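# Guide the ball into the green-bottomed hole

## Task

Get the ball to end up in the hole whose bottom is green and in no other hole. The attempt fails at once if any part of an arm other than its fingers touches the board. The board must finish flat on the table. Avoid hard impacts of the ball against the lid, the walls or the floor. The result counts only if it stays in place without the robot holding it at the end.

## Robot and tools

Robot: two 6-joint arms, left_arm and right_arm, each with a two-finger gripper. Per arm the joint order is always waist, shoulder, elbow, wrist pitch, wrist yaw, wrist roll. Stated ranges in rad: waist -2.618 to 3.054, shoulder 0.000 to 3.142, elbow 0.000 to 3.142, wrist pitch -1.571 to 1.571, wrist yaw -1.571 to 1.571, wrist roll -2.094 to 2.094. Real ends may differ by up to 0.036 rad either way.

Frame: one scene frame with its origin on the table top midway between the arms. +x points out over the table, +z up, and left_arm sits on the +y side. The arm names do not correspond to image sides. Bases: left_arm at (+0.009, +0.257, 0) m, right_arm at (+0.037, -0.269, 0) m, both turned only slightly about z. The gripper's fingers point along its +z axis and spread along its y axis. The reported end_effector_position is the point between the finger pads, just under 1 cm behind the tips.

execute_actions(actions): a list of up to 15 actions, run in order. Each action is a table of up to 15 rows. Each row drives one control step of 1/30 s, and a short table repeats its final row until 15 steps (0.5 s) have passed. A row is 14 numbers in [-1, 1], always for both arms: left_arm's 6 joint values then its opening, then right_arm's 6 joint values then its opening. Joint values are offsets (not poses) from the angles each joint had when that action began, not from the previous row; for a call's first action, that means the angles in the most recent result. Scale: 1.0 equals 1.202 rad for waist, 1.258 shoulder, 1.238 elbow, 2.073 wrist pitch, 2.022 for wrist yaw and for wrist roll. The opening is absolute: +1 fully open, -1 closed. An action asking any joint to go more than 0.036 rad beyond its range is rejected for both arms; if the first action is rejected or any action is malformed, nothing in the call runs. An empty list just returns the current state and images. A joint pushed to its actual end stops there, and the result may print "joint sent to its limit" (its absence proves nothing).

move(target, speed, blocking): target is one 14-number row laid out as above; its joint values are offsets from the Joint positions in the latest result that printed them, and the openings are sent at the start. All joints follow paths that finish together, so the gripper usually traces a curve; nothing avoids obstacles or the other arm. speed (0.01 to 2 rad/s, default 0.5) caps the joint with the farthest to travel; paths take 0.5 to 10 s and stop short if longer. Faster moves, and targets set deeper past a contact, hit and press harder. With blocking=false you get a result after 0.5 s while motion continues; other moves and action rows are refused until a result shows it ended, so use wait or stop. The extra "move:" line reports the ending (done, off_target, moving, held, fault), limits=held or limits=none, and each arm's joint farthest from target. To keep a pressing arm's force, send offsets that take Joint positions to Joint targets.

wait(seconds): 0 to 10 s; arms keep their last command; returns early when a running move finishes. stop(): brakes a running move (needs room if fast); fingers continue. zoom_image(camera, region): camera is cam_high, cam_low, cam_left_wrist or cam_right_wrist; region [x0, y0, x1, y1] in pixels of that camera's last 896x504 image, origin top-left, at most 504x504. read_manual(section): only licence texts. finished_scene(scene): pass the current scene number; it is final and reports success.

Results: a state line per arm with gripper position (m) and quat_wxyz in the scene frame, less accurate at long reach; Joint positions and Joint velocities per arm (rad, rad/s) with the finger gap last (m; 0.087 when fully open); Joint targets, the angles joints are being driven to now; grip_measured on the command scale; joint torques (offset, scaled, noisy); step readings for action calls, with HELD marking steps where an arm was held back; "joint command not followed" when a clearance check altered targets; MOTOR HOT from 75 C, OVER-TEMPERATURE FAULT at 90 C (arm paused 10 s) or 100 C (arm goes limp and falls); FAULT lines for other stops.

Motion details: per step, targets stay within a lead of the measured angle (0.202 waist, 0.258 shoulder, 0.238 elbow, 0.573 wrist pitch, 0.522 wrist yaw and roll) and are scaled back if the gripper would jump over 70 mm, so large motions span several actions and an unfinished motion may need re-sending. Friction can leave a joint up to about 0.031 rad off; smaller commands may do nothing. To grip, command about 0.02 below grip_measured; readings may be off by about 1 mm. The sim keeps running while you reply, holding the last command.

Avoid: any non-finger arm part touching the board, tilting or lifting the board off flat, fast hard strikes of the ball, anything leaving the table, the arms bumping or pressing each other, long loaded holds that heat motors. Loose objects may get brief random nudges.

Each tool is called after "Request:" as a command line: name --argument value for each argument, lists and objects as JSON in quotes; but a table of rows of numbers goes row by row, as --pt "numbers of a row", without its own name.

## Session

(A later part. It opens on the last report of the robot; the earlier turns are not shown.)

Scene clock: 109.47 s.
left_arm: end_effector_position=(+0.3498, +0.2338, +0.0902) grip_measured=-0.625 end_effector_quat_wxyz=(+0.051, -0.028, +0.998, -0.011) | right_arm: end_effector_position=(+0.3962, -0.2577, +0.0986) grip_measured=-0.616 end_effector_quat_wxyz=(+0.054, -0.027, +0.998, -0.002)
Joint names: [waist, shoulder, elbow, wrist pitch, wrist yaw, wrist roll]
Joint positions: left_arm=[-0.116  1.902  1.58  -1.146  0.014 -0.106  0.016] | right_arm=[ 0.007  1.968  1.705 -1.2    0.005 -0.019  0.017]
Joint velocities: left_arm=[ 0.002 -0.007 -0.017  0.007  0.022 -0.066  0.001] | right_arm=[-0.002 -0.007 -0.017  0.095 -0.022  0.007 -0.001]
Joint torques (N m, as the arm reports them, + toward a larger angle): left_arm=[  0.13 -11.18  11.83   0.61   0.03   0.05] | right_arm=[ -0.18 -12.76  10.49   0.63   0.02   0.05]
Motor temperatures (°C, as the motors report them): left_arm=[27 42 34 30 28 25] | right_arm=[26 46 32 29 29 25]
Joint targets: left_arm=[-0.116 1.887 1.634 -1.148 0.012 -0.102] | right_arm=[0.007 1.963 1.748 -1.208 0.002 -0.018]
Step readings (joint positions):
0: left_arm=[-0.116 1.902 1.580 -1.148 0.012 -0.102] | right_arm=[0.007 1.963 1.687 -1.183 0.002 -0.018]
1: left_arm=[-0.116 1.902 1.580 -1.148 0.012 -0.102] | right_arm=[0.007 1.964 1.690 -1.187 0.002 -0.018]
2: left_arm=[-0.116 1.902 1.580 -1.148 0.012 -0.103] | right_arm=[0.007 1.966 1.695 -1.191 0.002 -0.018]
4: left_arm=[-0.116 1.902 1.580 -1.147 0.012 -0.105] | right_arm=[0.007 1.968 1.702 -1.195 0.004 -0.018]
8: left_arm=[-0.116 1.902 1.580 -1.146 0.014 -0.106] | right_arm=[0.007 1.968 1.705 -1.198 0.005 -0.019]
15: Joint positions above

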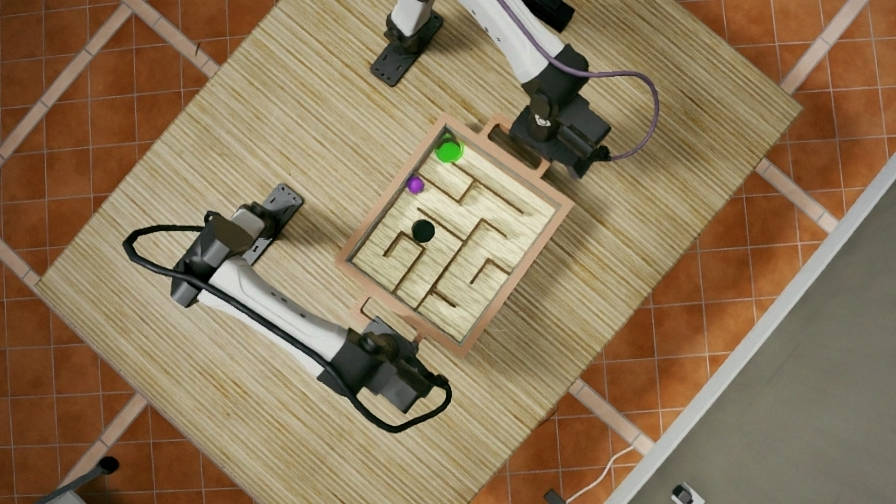

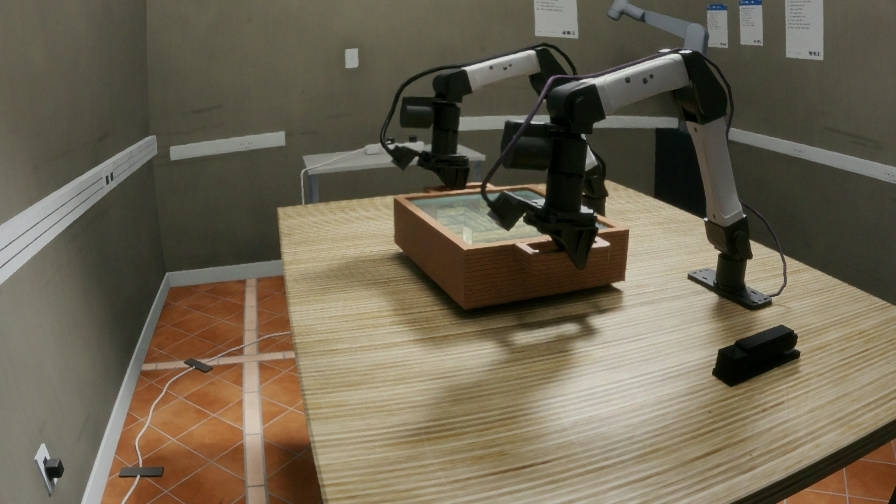

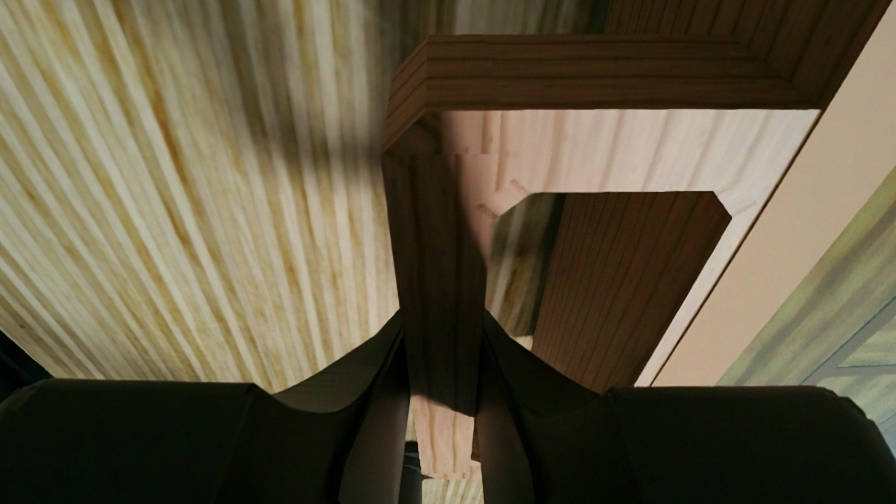

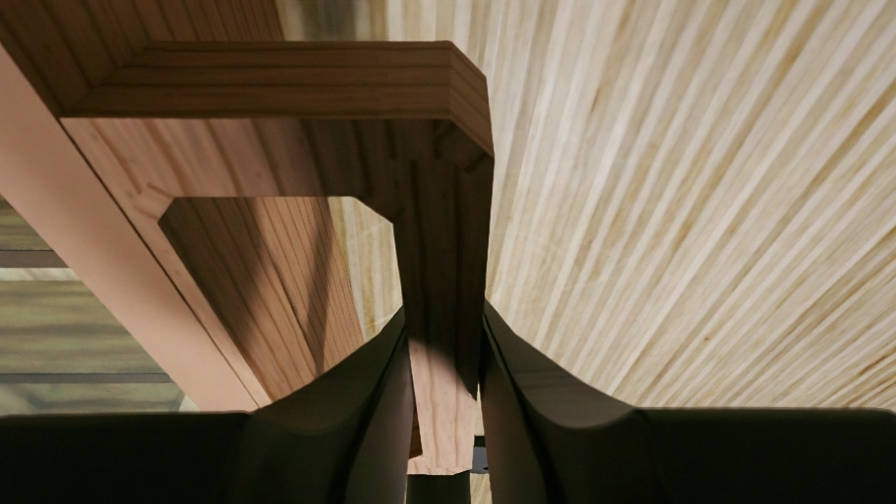

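Request:
execute_actions --actions '[[[0,-0.012,0.03,-0.035,0,0,-0.7,0,-0.004,0.03,-0.028,0,0,-0.7]]]'

Request:
wait --seconds 5

Scene clock: 113.20 s.
left_arm: end_effector_position=(+0.3398, +0.2334, +0.0910) grip_measured=-0.625 end_effector_quat_wxyz=(+0.031, -0.029, +0.999, -0.012) | right_arm: end_effector_position=(+0.3858, -0.2582, +0.0994) grip_measured=-0.616 end_effector_quat_wxyz=(+0.033, -0.028, +0.999, -0.003)
Joint names: [waist, shoulder, elbow, wrist pitch, wrist yaw, wrist roll]
Joint positions: left_arm=[-0.116  1.902  1.58  -1.186  0.018 -0.106  0.016] | right_arm=[ 0.007  1.968  1.705 -1.241  0.006 -0.019  0.017]
Joint velocities: left_arm=[-0.002  0.002  0.007  0.037  0.022 -0.007 -0.   ] | right_arm=[-0.007  0.007 -0.027 -0.066 -0.11  -0.022 -0.   ]
Joint torques (N m, as the arm reports them, + toward a larger angle): left_arm=[  0.12 -11.08  10.47   0.16   0.     0.03] | right_arm=[ -0.25 -12.72   9.93   0.4   -0.02  -0.02]
Motor temperatures (°C, as the motors report them): left_arm=[27 42 35 30 28 25] | right_arm=[26 46 33 29 29 25]
Joint targets: left_arm=[-0.116 1.887 1.618 -1.219 0.014 -0.106] | right_arm=[0.007 1.963 1.742 -1.258 0.006 -0.019]
Step readings (joint positions):
0: left_arm=[-0.116 1.902 1.580 -1.146 0.014 -0.106] | right_arm=[0.007 1.968 1.705 -1.200 0.005 -0.019]
1: left_arm=[-0.116 1.902 1.580 -1.149 0.014 -0.106] | right_arm=[0.007 1.968 1.705 -1.202 0.005 -0.019]
2: left_arm=[-0.116 1.902 1.580 -1.152 0.014 -0.106] | right_arm=[0.007 1.968 1.705 -1.207 0.005 -0.019]
4: left_arm=[-0.116 1.902 1.580 -1.164 0.016 -0.106] | right_arm=[0.007 1.968 1.705 -1.219 0.005 -0.019]
8: left_arm=[-0.116 1.902 1.580 -1.182 0.018 -0.106] | right_arm=[0.007 1.968 1.705 -1.238 0.006 -0.019]
15: Joint positions above

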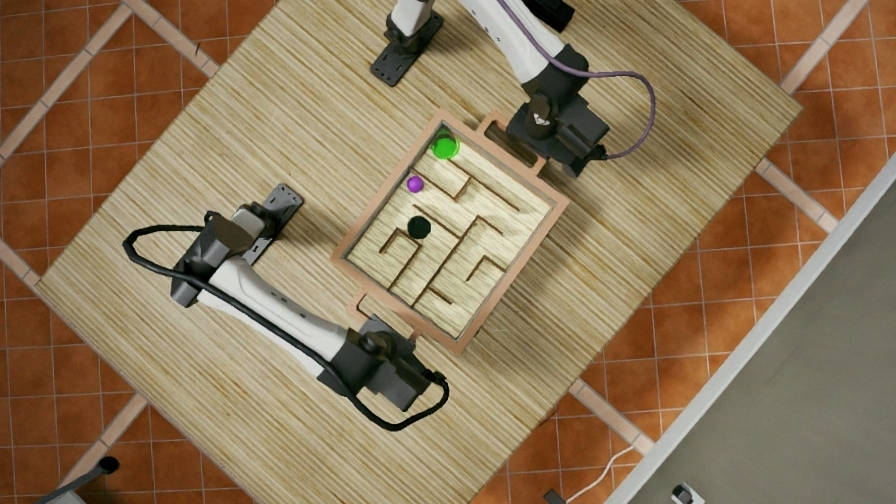

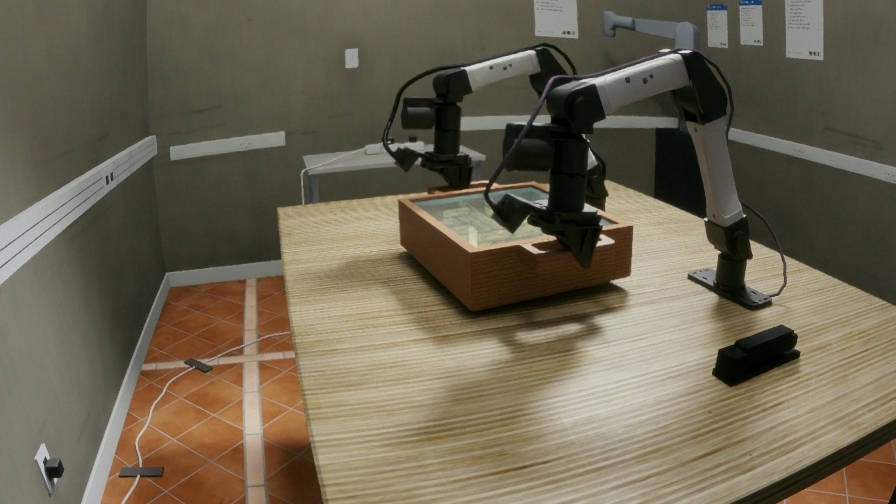

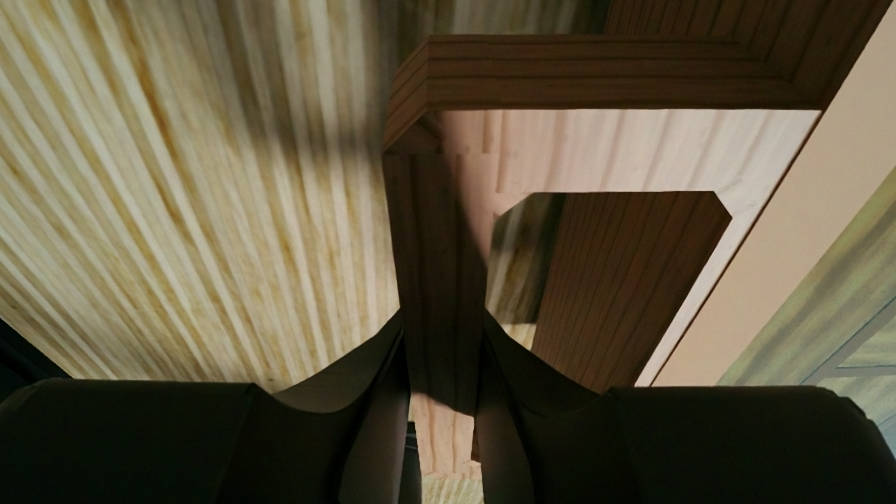

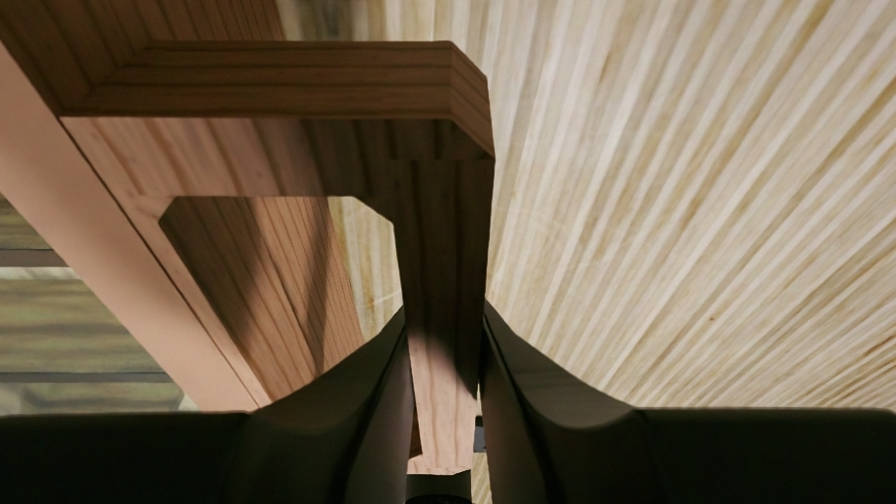

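Scene clock: 118.20 s.
left_arm: end_effector_position=(+0.3397, +0.2334, +0.0911) grip_measured=-0.625 end_effector_quat_wxyz=(+0.031, -0.029, +0.999, -0.012) | right_arm: end_effector_position=(+0.3857, -0.2582, +0.0994) grip_measured=-0.616 end_effector_quat_wxyz=(+0.033, -0.028, +0.999, -0.003)
Joint names: [waist, shoulder, elbow, wrist pitch, wrist yaw, wrist roll]
Joint positions: left_arm=[-0.116  1.902  1.58  -1.186  0.019 -0.106  0.016] | right_arm=[ 0.007  1.968  1.705 -1.241  0.006 -0.019  0.017]
Joint velocities: left_arm=[ 0.002 -0.017  0.002  0.037 -0.007 -0.007 -0.   ] | right_arm=[ 0.007 -0.012 -0.007  0.007  0.007  0.007 -0.   ]
Joint torques (N m, as the arm reports them, + toward a larger angle): left_arm=[  0.18 -11.07  10.48   0.19   0.     0.03] | right_arm=[ -0.13 -12.79  10.02   0.42   0.03   0.08]
Motor temperatures (°C, as the motors report them): left_arm=[27 42 36 29 28 25] | right_arm=[26 46 33 29 29 25]
Joint targets: left_arm=[-0.116 1.887 1.618 -1.219 0.014 -0.106] | right_arm=[0.007 1.963 1.742 -1.258 0.006 -0.019]
wait: 5.00 s; at rest by 0.17 s

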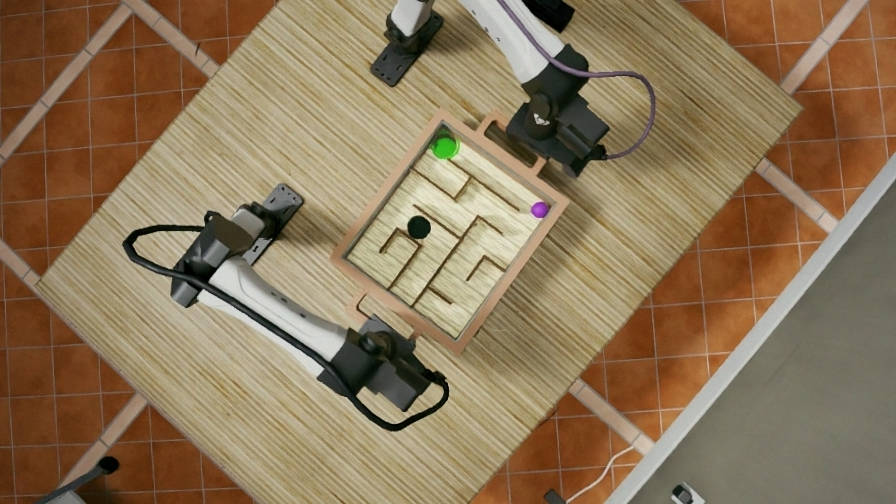

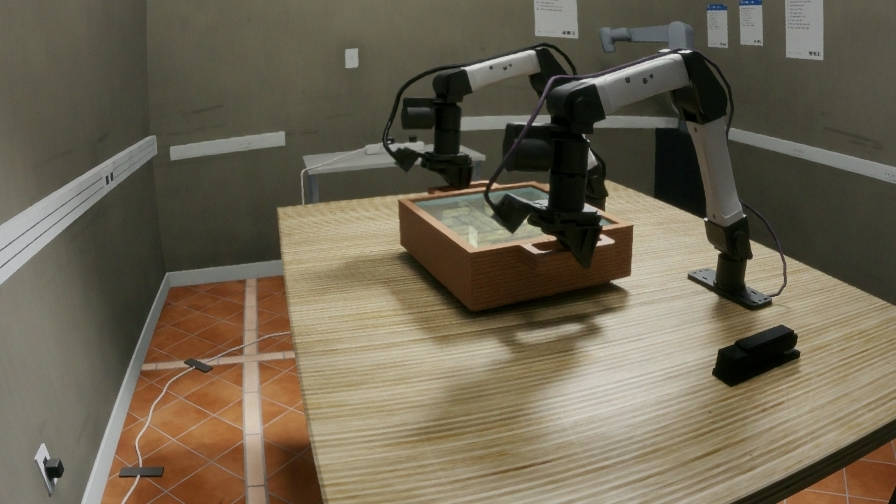

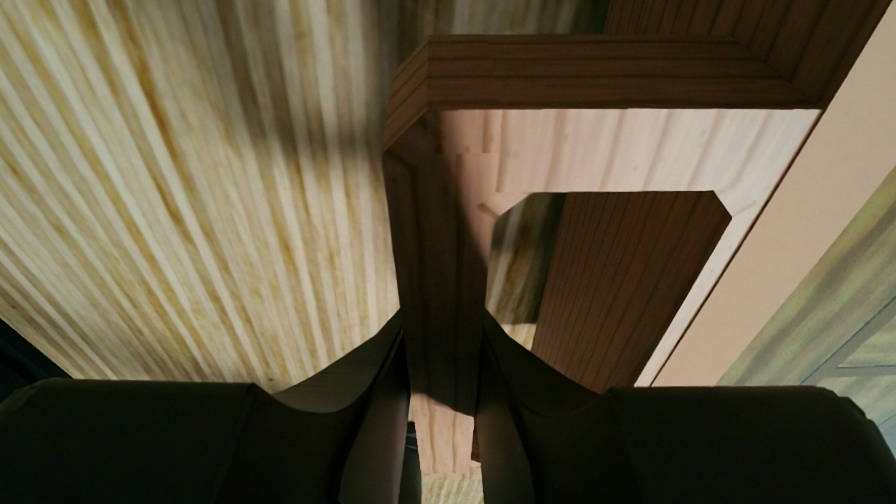

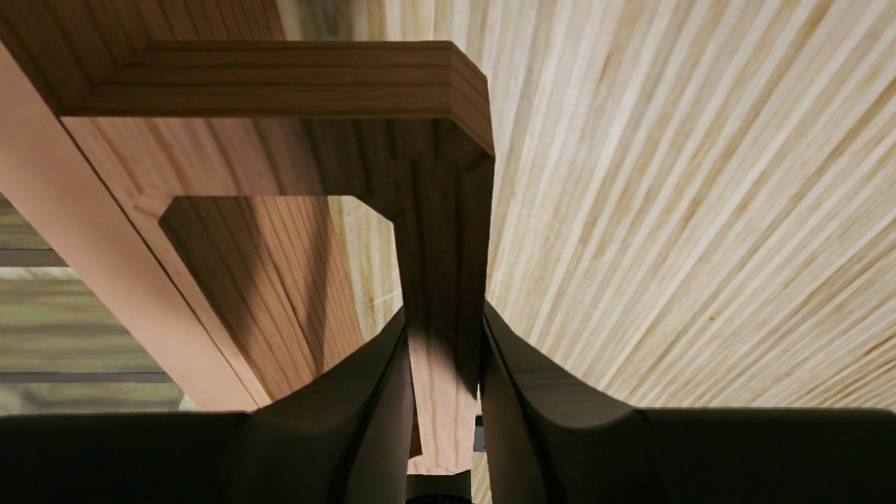

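Request:
execute_actions --actions '[[[0,-0.012,0.03,0.026,0,0,-0.7,0,-0.004,0.03,0.026,0,0,-0.7]]]'

Request:
wait --seconds 5

Scene clock: 126.00 s.
left_arm: end_effector_position=(+0.3511, +0.2333, +0.0901) grip_measured=-0.625 end_effector_quat_wxyz=(+0.053, -0.029, +0.998, -0.012) | right_arm: end_effector_position=(+0.3956, -0.2581, +0.0986) grip_measured=-0.617 end_effector_quat_wxyz=(+0.053, -0.027, +0.998, -0.003)
Joint names: [waist, shoulder, elbow, wrist pitch, wrist yaw, wrist roll]
Joint positions: left_arm=[-0.116  1.902  1.58  -1.141  0.016 -0.107  0.016] | right_arm=[ 0.007  1.968  1.705 -1.202  0.008 -0.019  0.017]
Joint velocities: left_arm=[ 0.007  0.022  0.007  0.051  0.037 -0.022 -0.   ] | right_arm=[ 0.002 -0.017 -0.007 -0.051 -0.007  0.007  0.001]
Joint torques (N m, as the arm reports them, + toward a larger angle): left_arm=[  0.21 -11.15  10.6    0.71   0.09   0.03] | right_arm=[ -0.06 -12.77  10.12   0.72   0.02   0.06]
Motor temperatures (°C, as the motors report them): left_arm=[27 42 37 29 28 25] | right_arm=[26 47 34 28 29 25]
Joint targets: left_arm=[-0.116 1.887 1.618 -1.132 0.019 -0.107] | right_arm=[0.007 1.963 1.742 -1.188 0.006 -0.019]
Step readings (joint positions):
0: left_arm=[-0.116 1.902 1.580 -1.186 0.019 -0.106] | right_arm=[0.007 1.968 1.705 -1.241 0.006 -0.019]
1: left_arm=[-0.116 1.902 1.580 -1.183 0.019 -0.106] | right_arm=[0.007 1.968 1.705 -1.239 0.006 -0.019]
2: left_arm=[-0.116 1.902 1.580 -1.178 0.019 -0.107] | right_arm=[0.007 1.968 1.705 -1.235 0.007 -0.019]
4: left_arm=[-0.116 1.902 1.580 -1.163 0.018 -0.107] | right_arm=[0.007 1.968 1.705 -1.223 0.008 -0.019]
8: left_arm=[-0.116 1.902 1.580 -1.145 0.016 -0.107] | right_arm=[0.007 1.968 1.705 -1.206 0.008 -0.019]
15: Joint positions above

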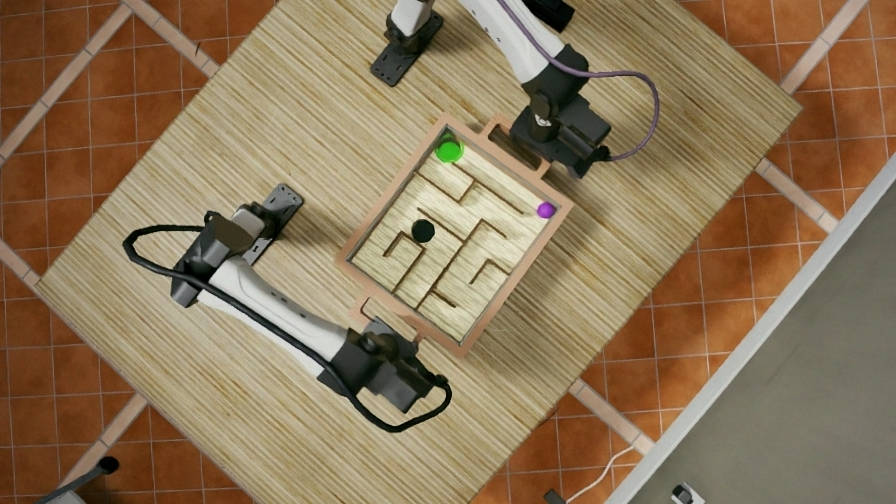

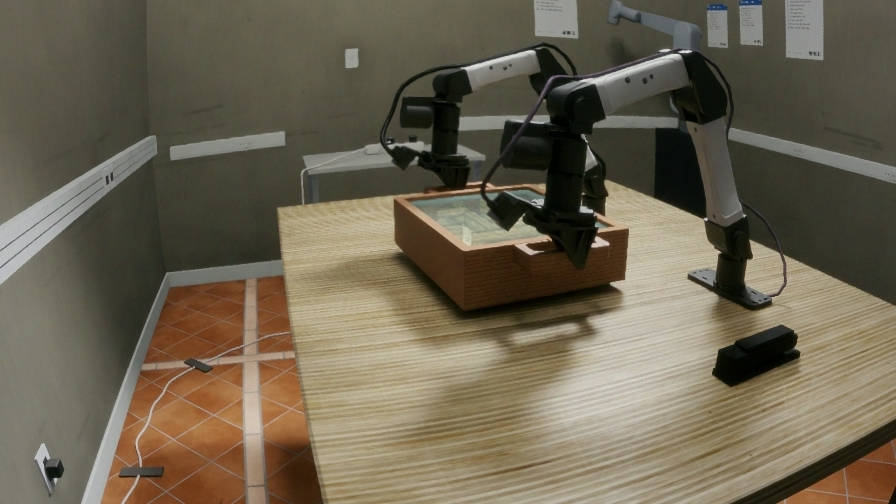

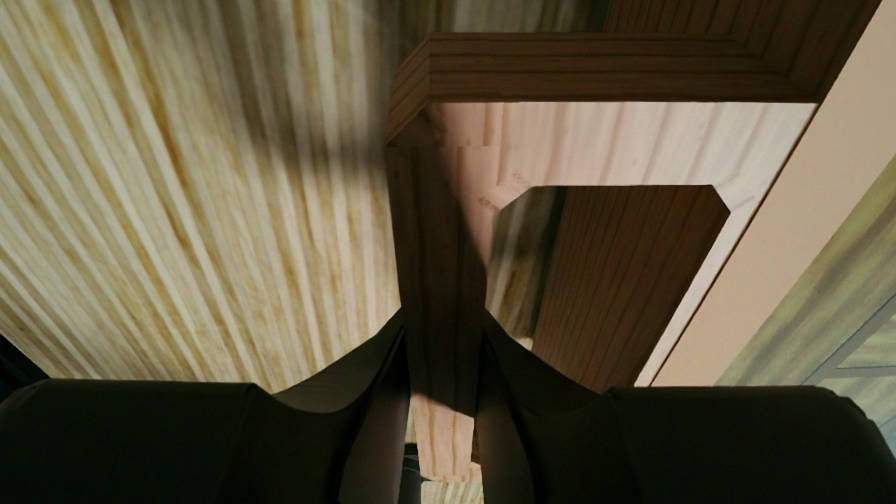

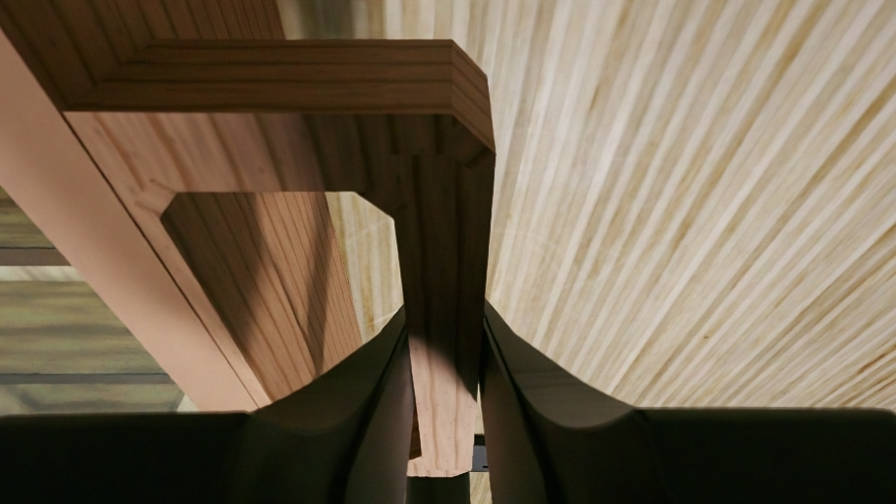

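Scene clock: 131.00 s.
left_arm: end_effector_position=(+0.3511, +0.2333, +0.0901) grip_measured=-0.625 end_effector_quat_wxyz=(+0.053, -0.029, +0.998, -0.012) | right_arm: end_effector_position=(+0.3956, -0.2581, +0.0986) grip_measured=-0.617 end_effector_quat_wxyz=(+0.053, -0.027, +0.998, -0.003)
Joint names: [waist, shoulder, elbow, wrist pitch, wrist yaw, wrist roll]
Joint positions: left_arm=[-0.116  1.902  1.58  -1.141  0.016 -0.107  0.016] | right_arm=[ 0.007  1.968  1.705 -1.202  0.008 -0.019  0.017]
Joint velocities: left_arm=[-0.002 -0.002 -0.002  0.007 -0.007 -0.022 -0.001] | right_arm=[-0.002 -0.002  0.002 -0.007 -0.037 -0.066 -0.   ]
Joint torques (N m, as the arm reports them, + toward a larger angle): left_arm=[  0.19 -11.14  10.57   0.72   0.09   0.02] | right_arm=[ -0.09 -12.94  10.15   0.78  -0.03   0.04]
Motor temperatures (°C, as the motors report them): left_arm=[27 43 37 29 28 25] | right_arm=[26 48 35 29 29 25]
Joint targets: left_arm=[-0.116 1.887 1.618 -1.132 0.019 -0.107] | right_arm=[0.007 1.963 1.742 -1.188 0.006 -0.019]
wait: 5.00 s; at rest by 0.17 s

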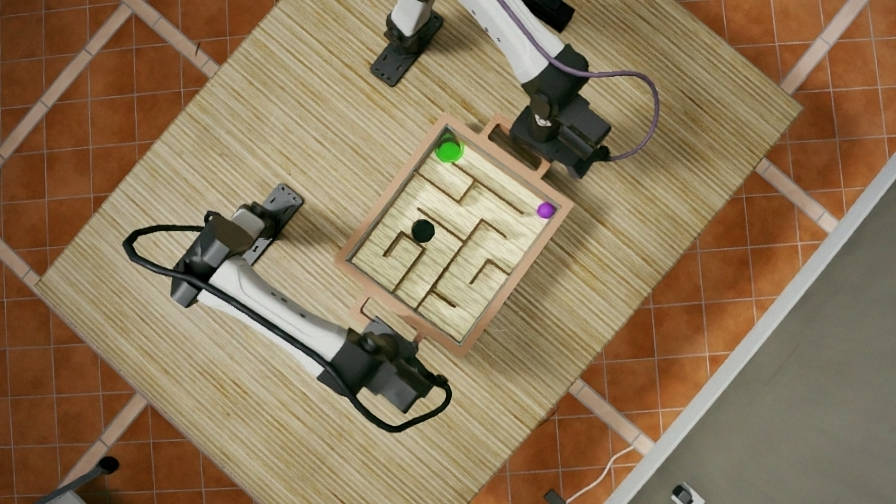

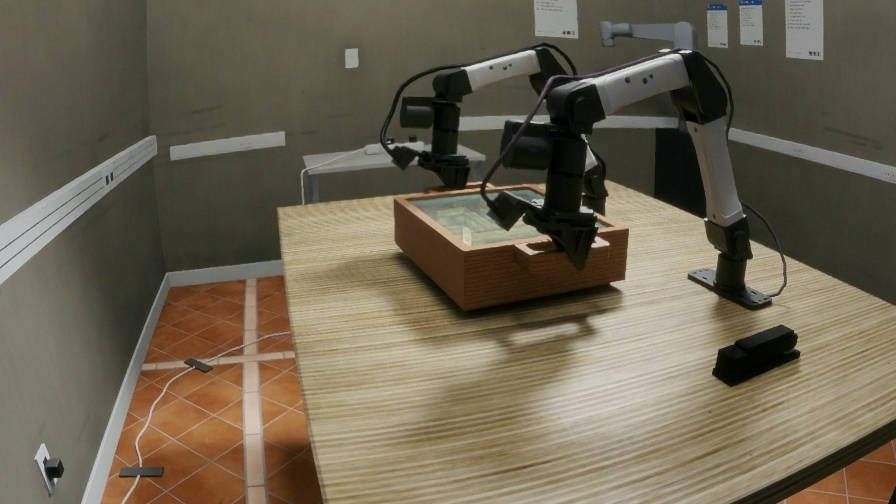

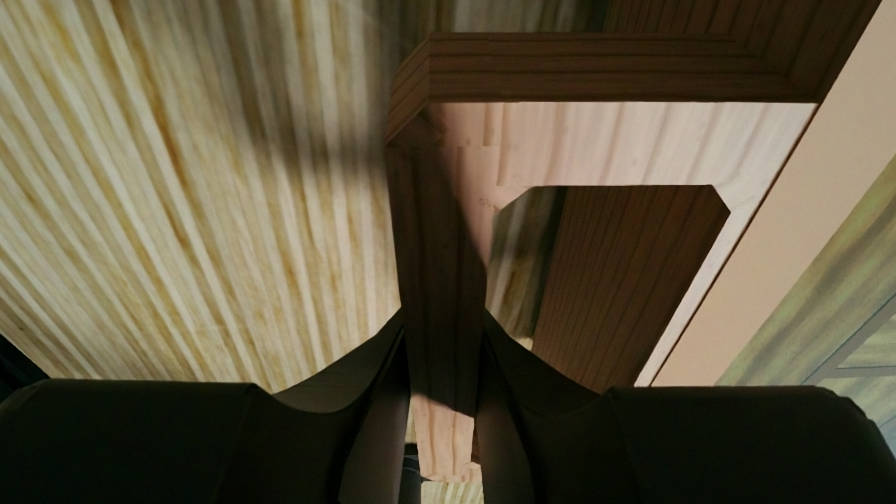

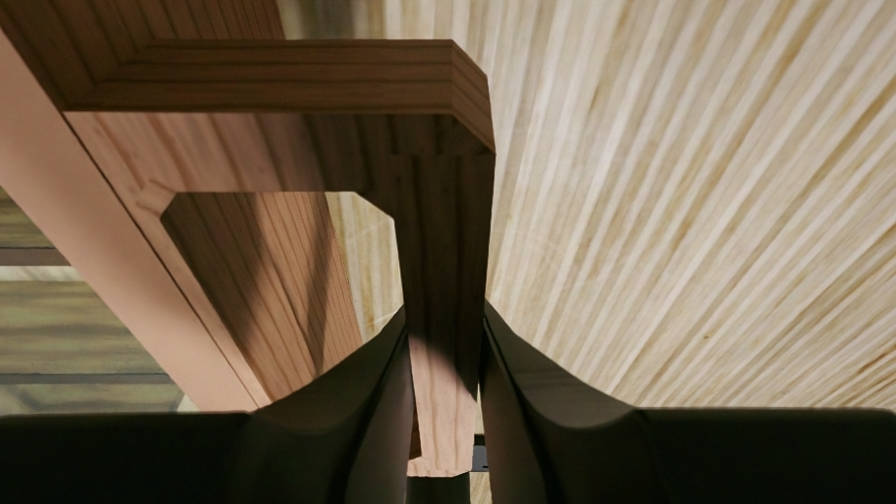

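Slipped a bit; tilt more, gently.

Request:
execute_actions --actions '[[[0,-0.012,0.03,0.006,0,0,-0.7,0,-0.004,0.03,0.009,0,0,-0.7],[0,-0.012,0.03,0.008,0,0,-0.7,0,-0.004,0.03,0.011,0,0,-0.7],[0,-0.012,0.03,0.01,0,0,-0.7,0,-0.004,0.03,0.013,0,0,-0.7],[0,-0.012,0.03,0.012,0,0,-0.7,0,-0.004,0.03,0.015,0,0,-0.7],[0,-0.012,0.03,0.014,0,0,-0.7,0,-0.004,0.03,0.017,0,0,-0.7],[0,-0.012,0.03,0.016,0,0,-0.7,0,-0.004,0.03,0.019,0,0,-0.7],[0,-0.012,0.03,0.018,0,0,-0.7,0,-0.004,0.03,0.021,0,0,-0.7]]]'

Request:
wait --seconds 5

Scene clock: 139.60 s.
left_arm: end_effector_position=(+0.3570, +0.2337, +0.0898) grip_measured=-0.625 end_effector_quat_wxyz=(+0.065, -0.029, +0.997, -0.011) | right_arm: end_effector_position=(+0.4015, -0.2579, +0.0983) grip_measured=-0.617 end_effector_quat_wxyz=(+0.064, -0.027, +0.998, -0.003)
Joint names: [waist, shoulder, elbow, wrist pitch, wrist yaw, wrist roll]
Joint positions: left_arm=[-0.116  1.902  1.58  -1.118  0.012 -0.107  0.016] | right_arm=[ 0.007  1.968  1.705 -1.179  0.008 -0.019  0.017]
Joint velocities: left_arm=[-0.007 -0.007  0.032  0.066 -0.022 -0.022 -0.   ] | right_arm=[-0.007 -0.017  0.002 -0.007  0.022 -0.007  0.001]
Joint torques (N m, as the arm reports them, + toward a larger angle): left_arm=[  0.19 -11.16  10.63   0.79   0.07   0.02] | right_arm=[ -0.14 -12.98  10.19   0.87   0.03   0.06]
Motor temperatures (°C, as the motors report them): left_arm=[27 43 38 30 28 25] | right_arm=[26 48 36 29 29 25]
Joint targets: left_arm=[-0.116 1.887 1.618 -1.104 0.015 -0.107] | right_arm=[0.007 1.963 1.742 -1.159 0.008 -0.019]
Step readings (joint positions):
0: left_arm=[-0.116 1.902 1.580 -1.141 0.016 -0.107] | right_arm=[0.007 1.968 1.705 -1.202 0.008 -0.019]
1: left_arm=[-0.116 1.902 1.580 -1.141 0.015 -0.107] | right_arm=[0.007 1.968 1.705 -1.202 0.008 -0.019]
2: left_arm=[-0.116 1.902 1.580 -1.141 0.015 -0.107] | right_arm=[0.007 1.968 1.705 -1.201 0.008 -0.019]
4: left_arm=[-0.116 1.902 1.580 -1.139 0.015 -0.107] | right_arm=[0.007 1.968 1.705 -1.199 0.008 -0.019]
8: left_arm=[-0.116 1.902 1.580 -1.128 0.014 -0.107] | right_arm=[0.007 1.968 1.705 -1.189 0.008 -0.019]
15: Joint positions above

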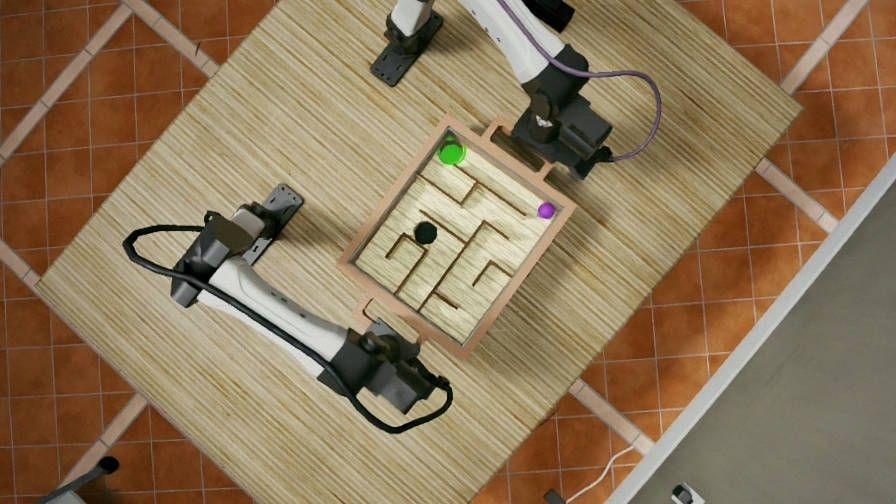

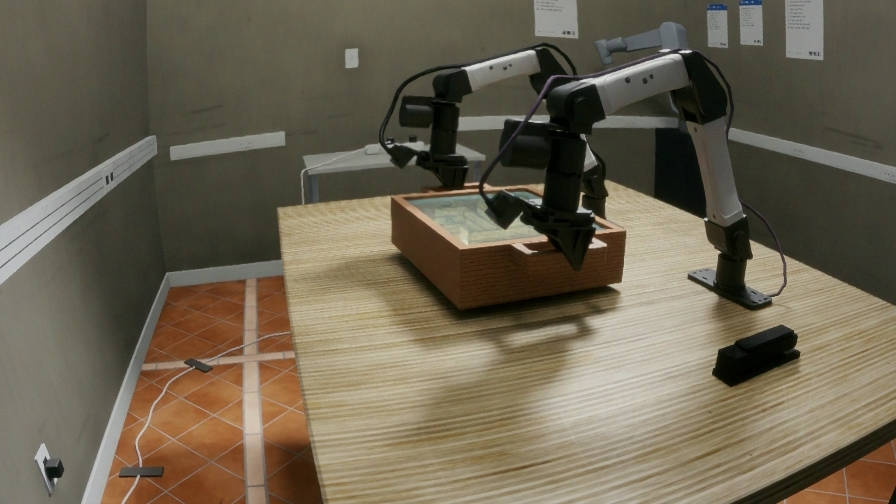

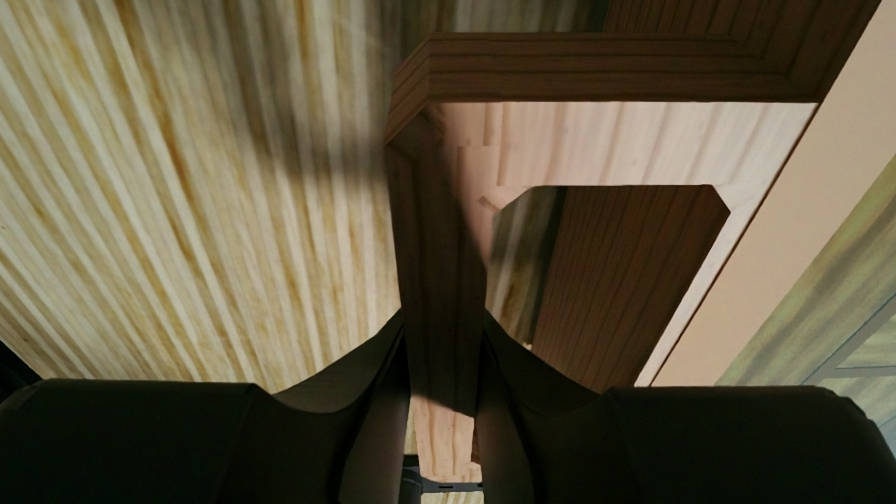

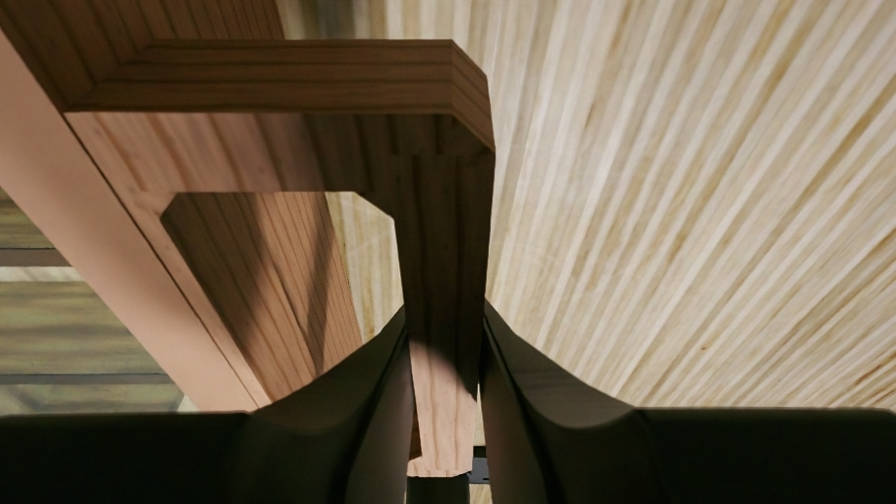

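Scene clock: 144.60 s.
left_arm: end_effector_position=(+0.3575, +0.2337, +0.0898) grip_measured=-0.625 end_effector_quat_wxyz=(+0.066, -0.029, +0.997, -0.011) | right_arm: end_effector_position=(+0.4020, -0.2579, +0.0983) grip_measured=-0.617 end_effector_quat_wxyz=(+0.065, -0.027, +0.997, -0.003)
Joint names: [waist, shoulder, elbow, wrist pitch, wrist yaw, wrist roll]
Joint positions: left_arm=[-0.116  1.902  1.58  -1.116  0.012 -0.108  0.016] | right_arm=[ 0.007  1.968  1.705 -1.177  0.008 -0.019  0.017]
Joint velocities: left_arm=[-0.002 -0.002  0.002 -0.066  0.007 -0.066  0.001] | right_arm=[-0.017 -0.012 -0.007 -0.051 -0.051 -0.037  0.001]
Joint torques (N m, as the arm reports them, + toward a larger angle): left_arm=[  0.18 -11.21  10.62   0.8    0.08   0.02] | right_arm=[ -0.22 -13.1   10.17   0.85   0.02   0.09]
Motor temperatures (°C, as the motors report them): left_arm=[27 43 39 30 28 25] | right_arm=[26 49 36 29 29 25]
Joint targets: left_arm=[-0.116 1.887 1.618 -1.104 0.015 -0.107] | right_arm=[0.007 1.963 1.742 -1.158 0.008 -0.019]
wait: 5.00 s; at rest by 0.17 s

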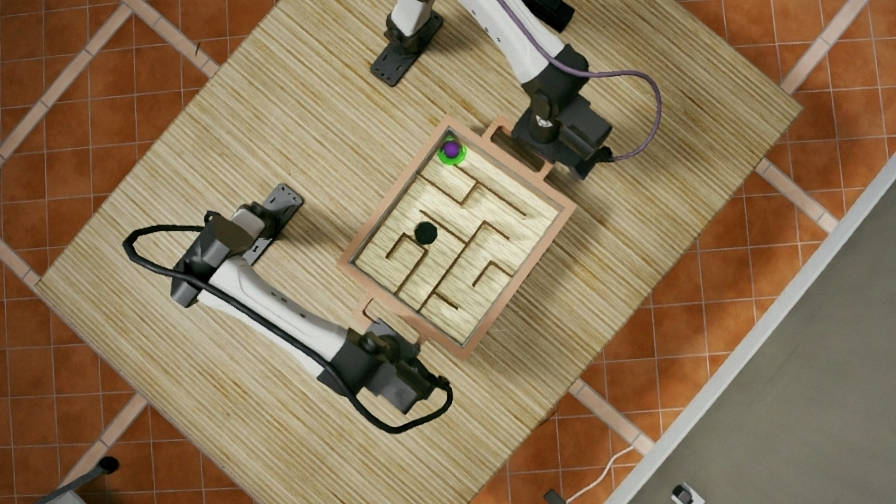

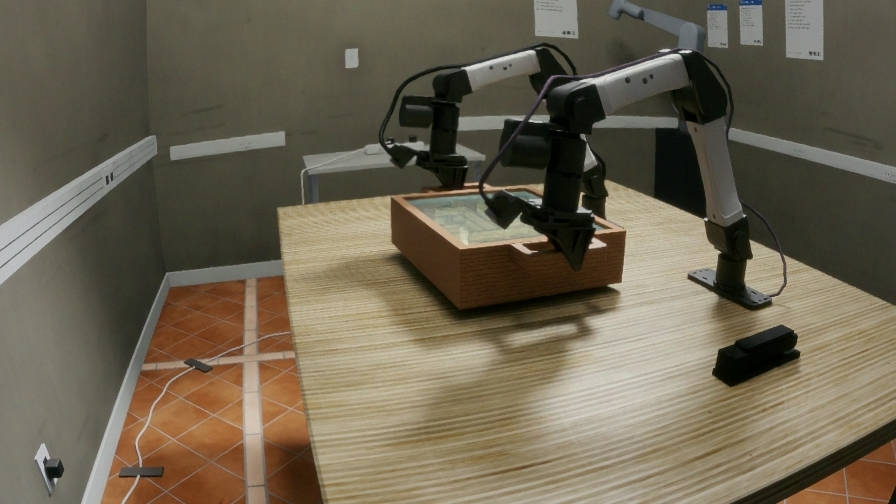

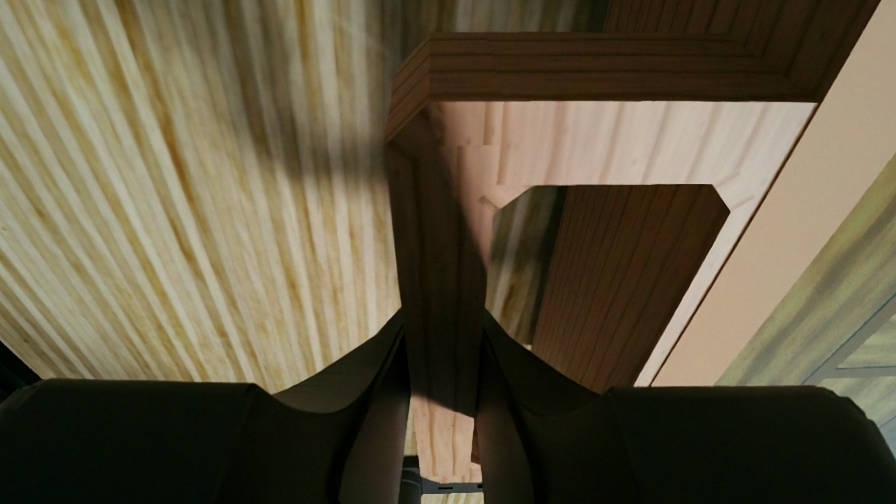

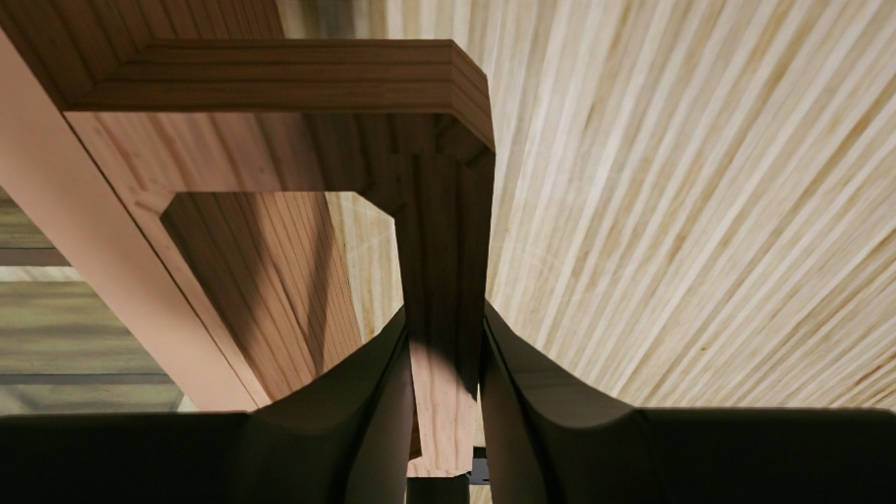

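Request:
move --target '[0,0,-0.07,0.025,0,0,-0.7,0,0,-0.1,0.045,0,0,-0.7]' --speed 0.08

Scene clock: 149.07 s.
left_arm: end_effector_position=(+0.3518, +0.2340, +0.0722) grip_measured=-0.624 end_effector_quat_wxyz=(+0.049, -0.029, +0.998, -0.010) | right_arm: end_effector_position=(+0.3945, -0.2578, +0.0728) grip_measured=-0.618 end_effector_quat_wxyz=(+0.054, -0.026, +0.998, -0.003)
Joint names: [waist, shoulder, elbow, wrist pitch, wrist yaw, wrist roll]
Joint positions: left_arm=[-0.116  1.921  1.534 -1.084  0.012 -0.107  0.016] | right_arm=[ 0.007  1.968  1.602 -1.096  0.006 -0.017  0.017]
Joint velocities: left_arm=[ 0.012 -0.012 -0.012  0.051 -0.022 -0.066  0.001] | right_arm=[-0.002 -0.002  0.007  0.037 -0.037  0.081 -0.001]
Joint torques (N m, as the arm reports them, + toward a larger angle): left_arm=[  0.2  -11.54   4.25   0.83   0.05   0.02] | right_arm=[ -0.31 -12.36   5.54   0.79   0.03  -0.05]
Motor temperatures (°C, as the motors report them): left_arm=[27 43 39 30 28 25] | right_arm=[26 49 36 29 29 25]
Joint targets: left_arm=[-0.116 1.902 1.494 -1.064 0.012 -0.108] | right_arm=[0.007 1.968 1.581 -1.084 0.008 -0.018]
move: off_target (left_arm, right_arm); limits=none; left_arm: farthest joint: the elbow, 0.041 radians from its target (0.087 radians at the start); right_arm: farthest joint: the elbow, 0.021 radians from its target (0.124 radians at the start)

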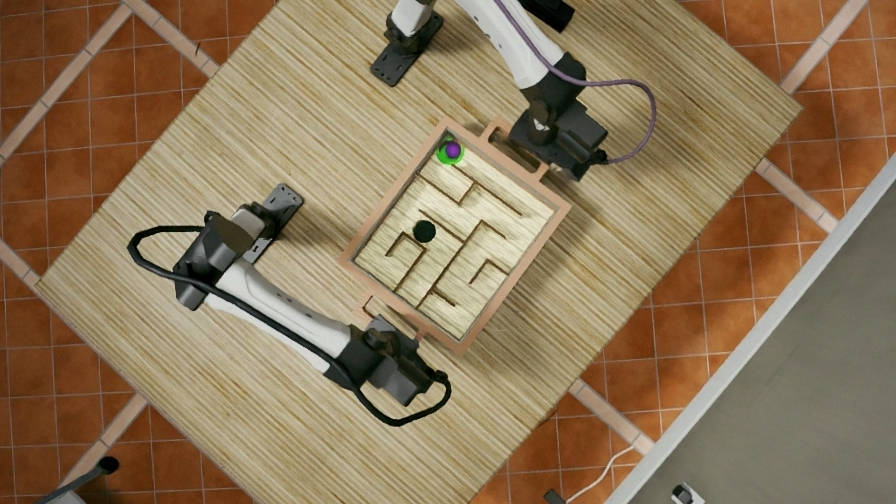

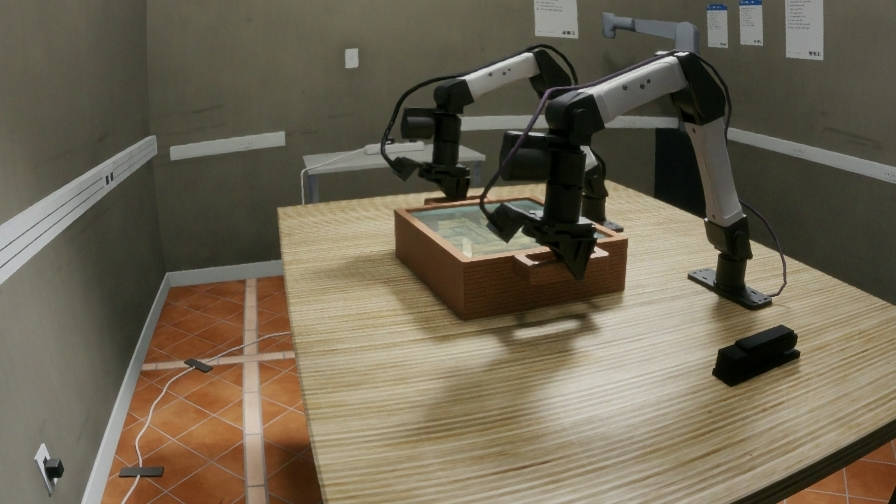

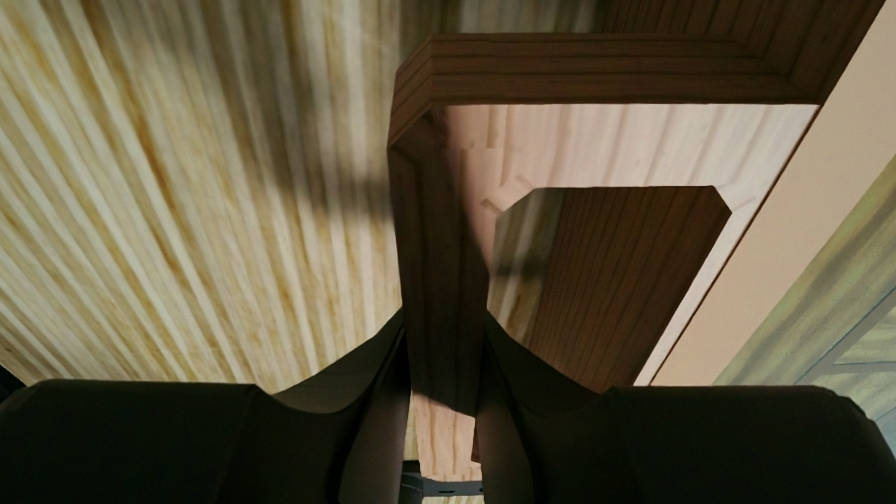

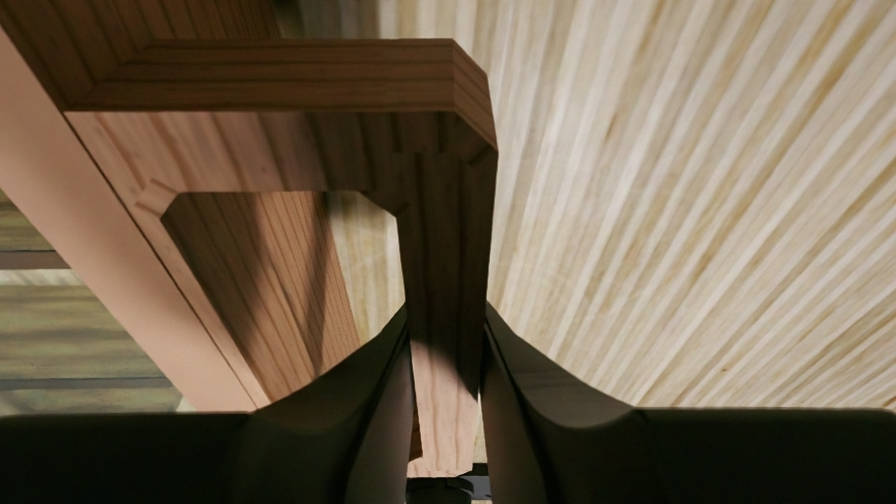

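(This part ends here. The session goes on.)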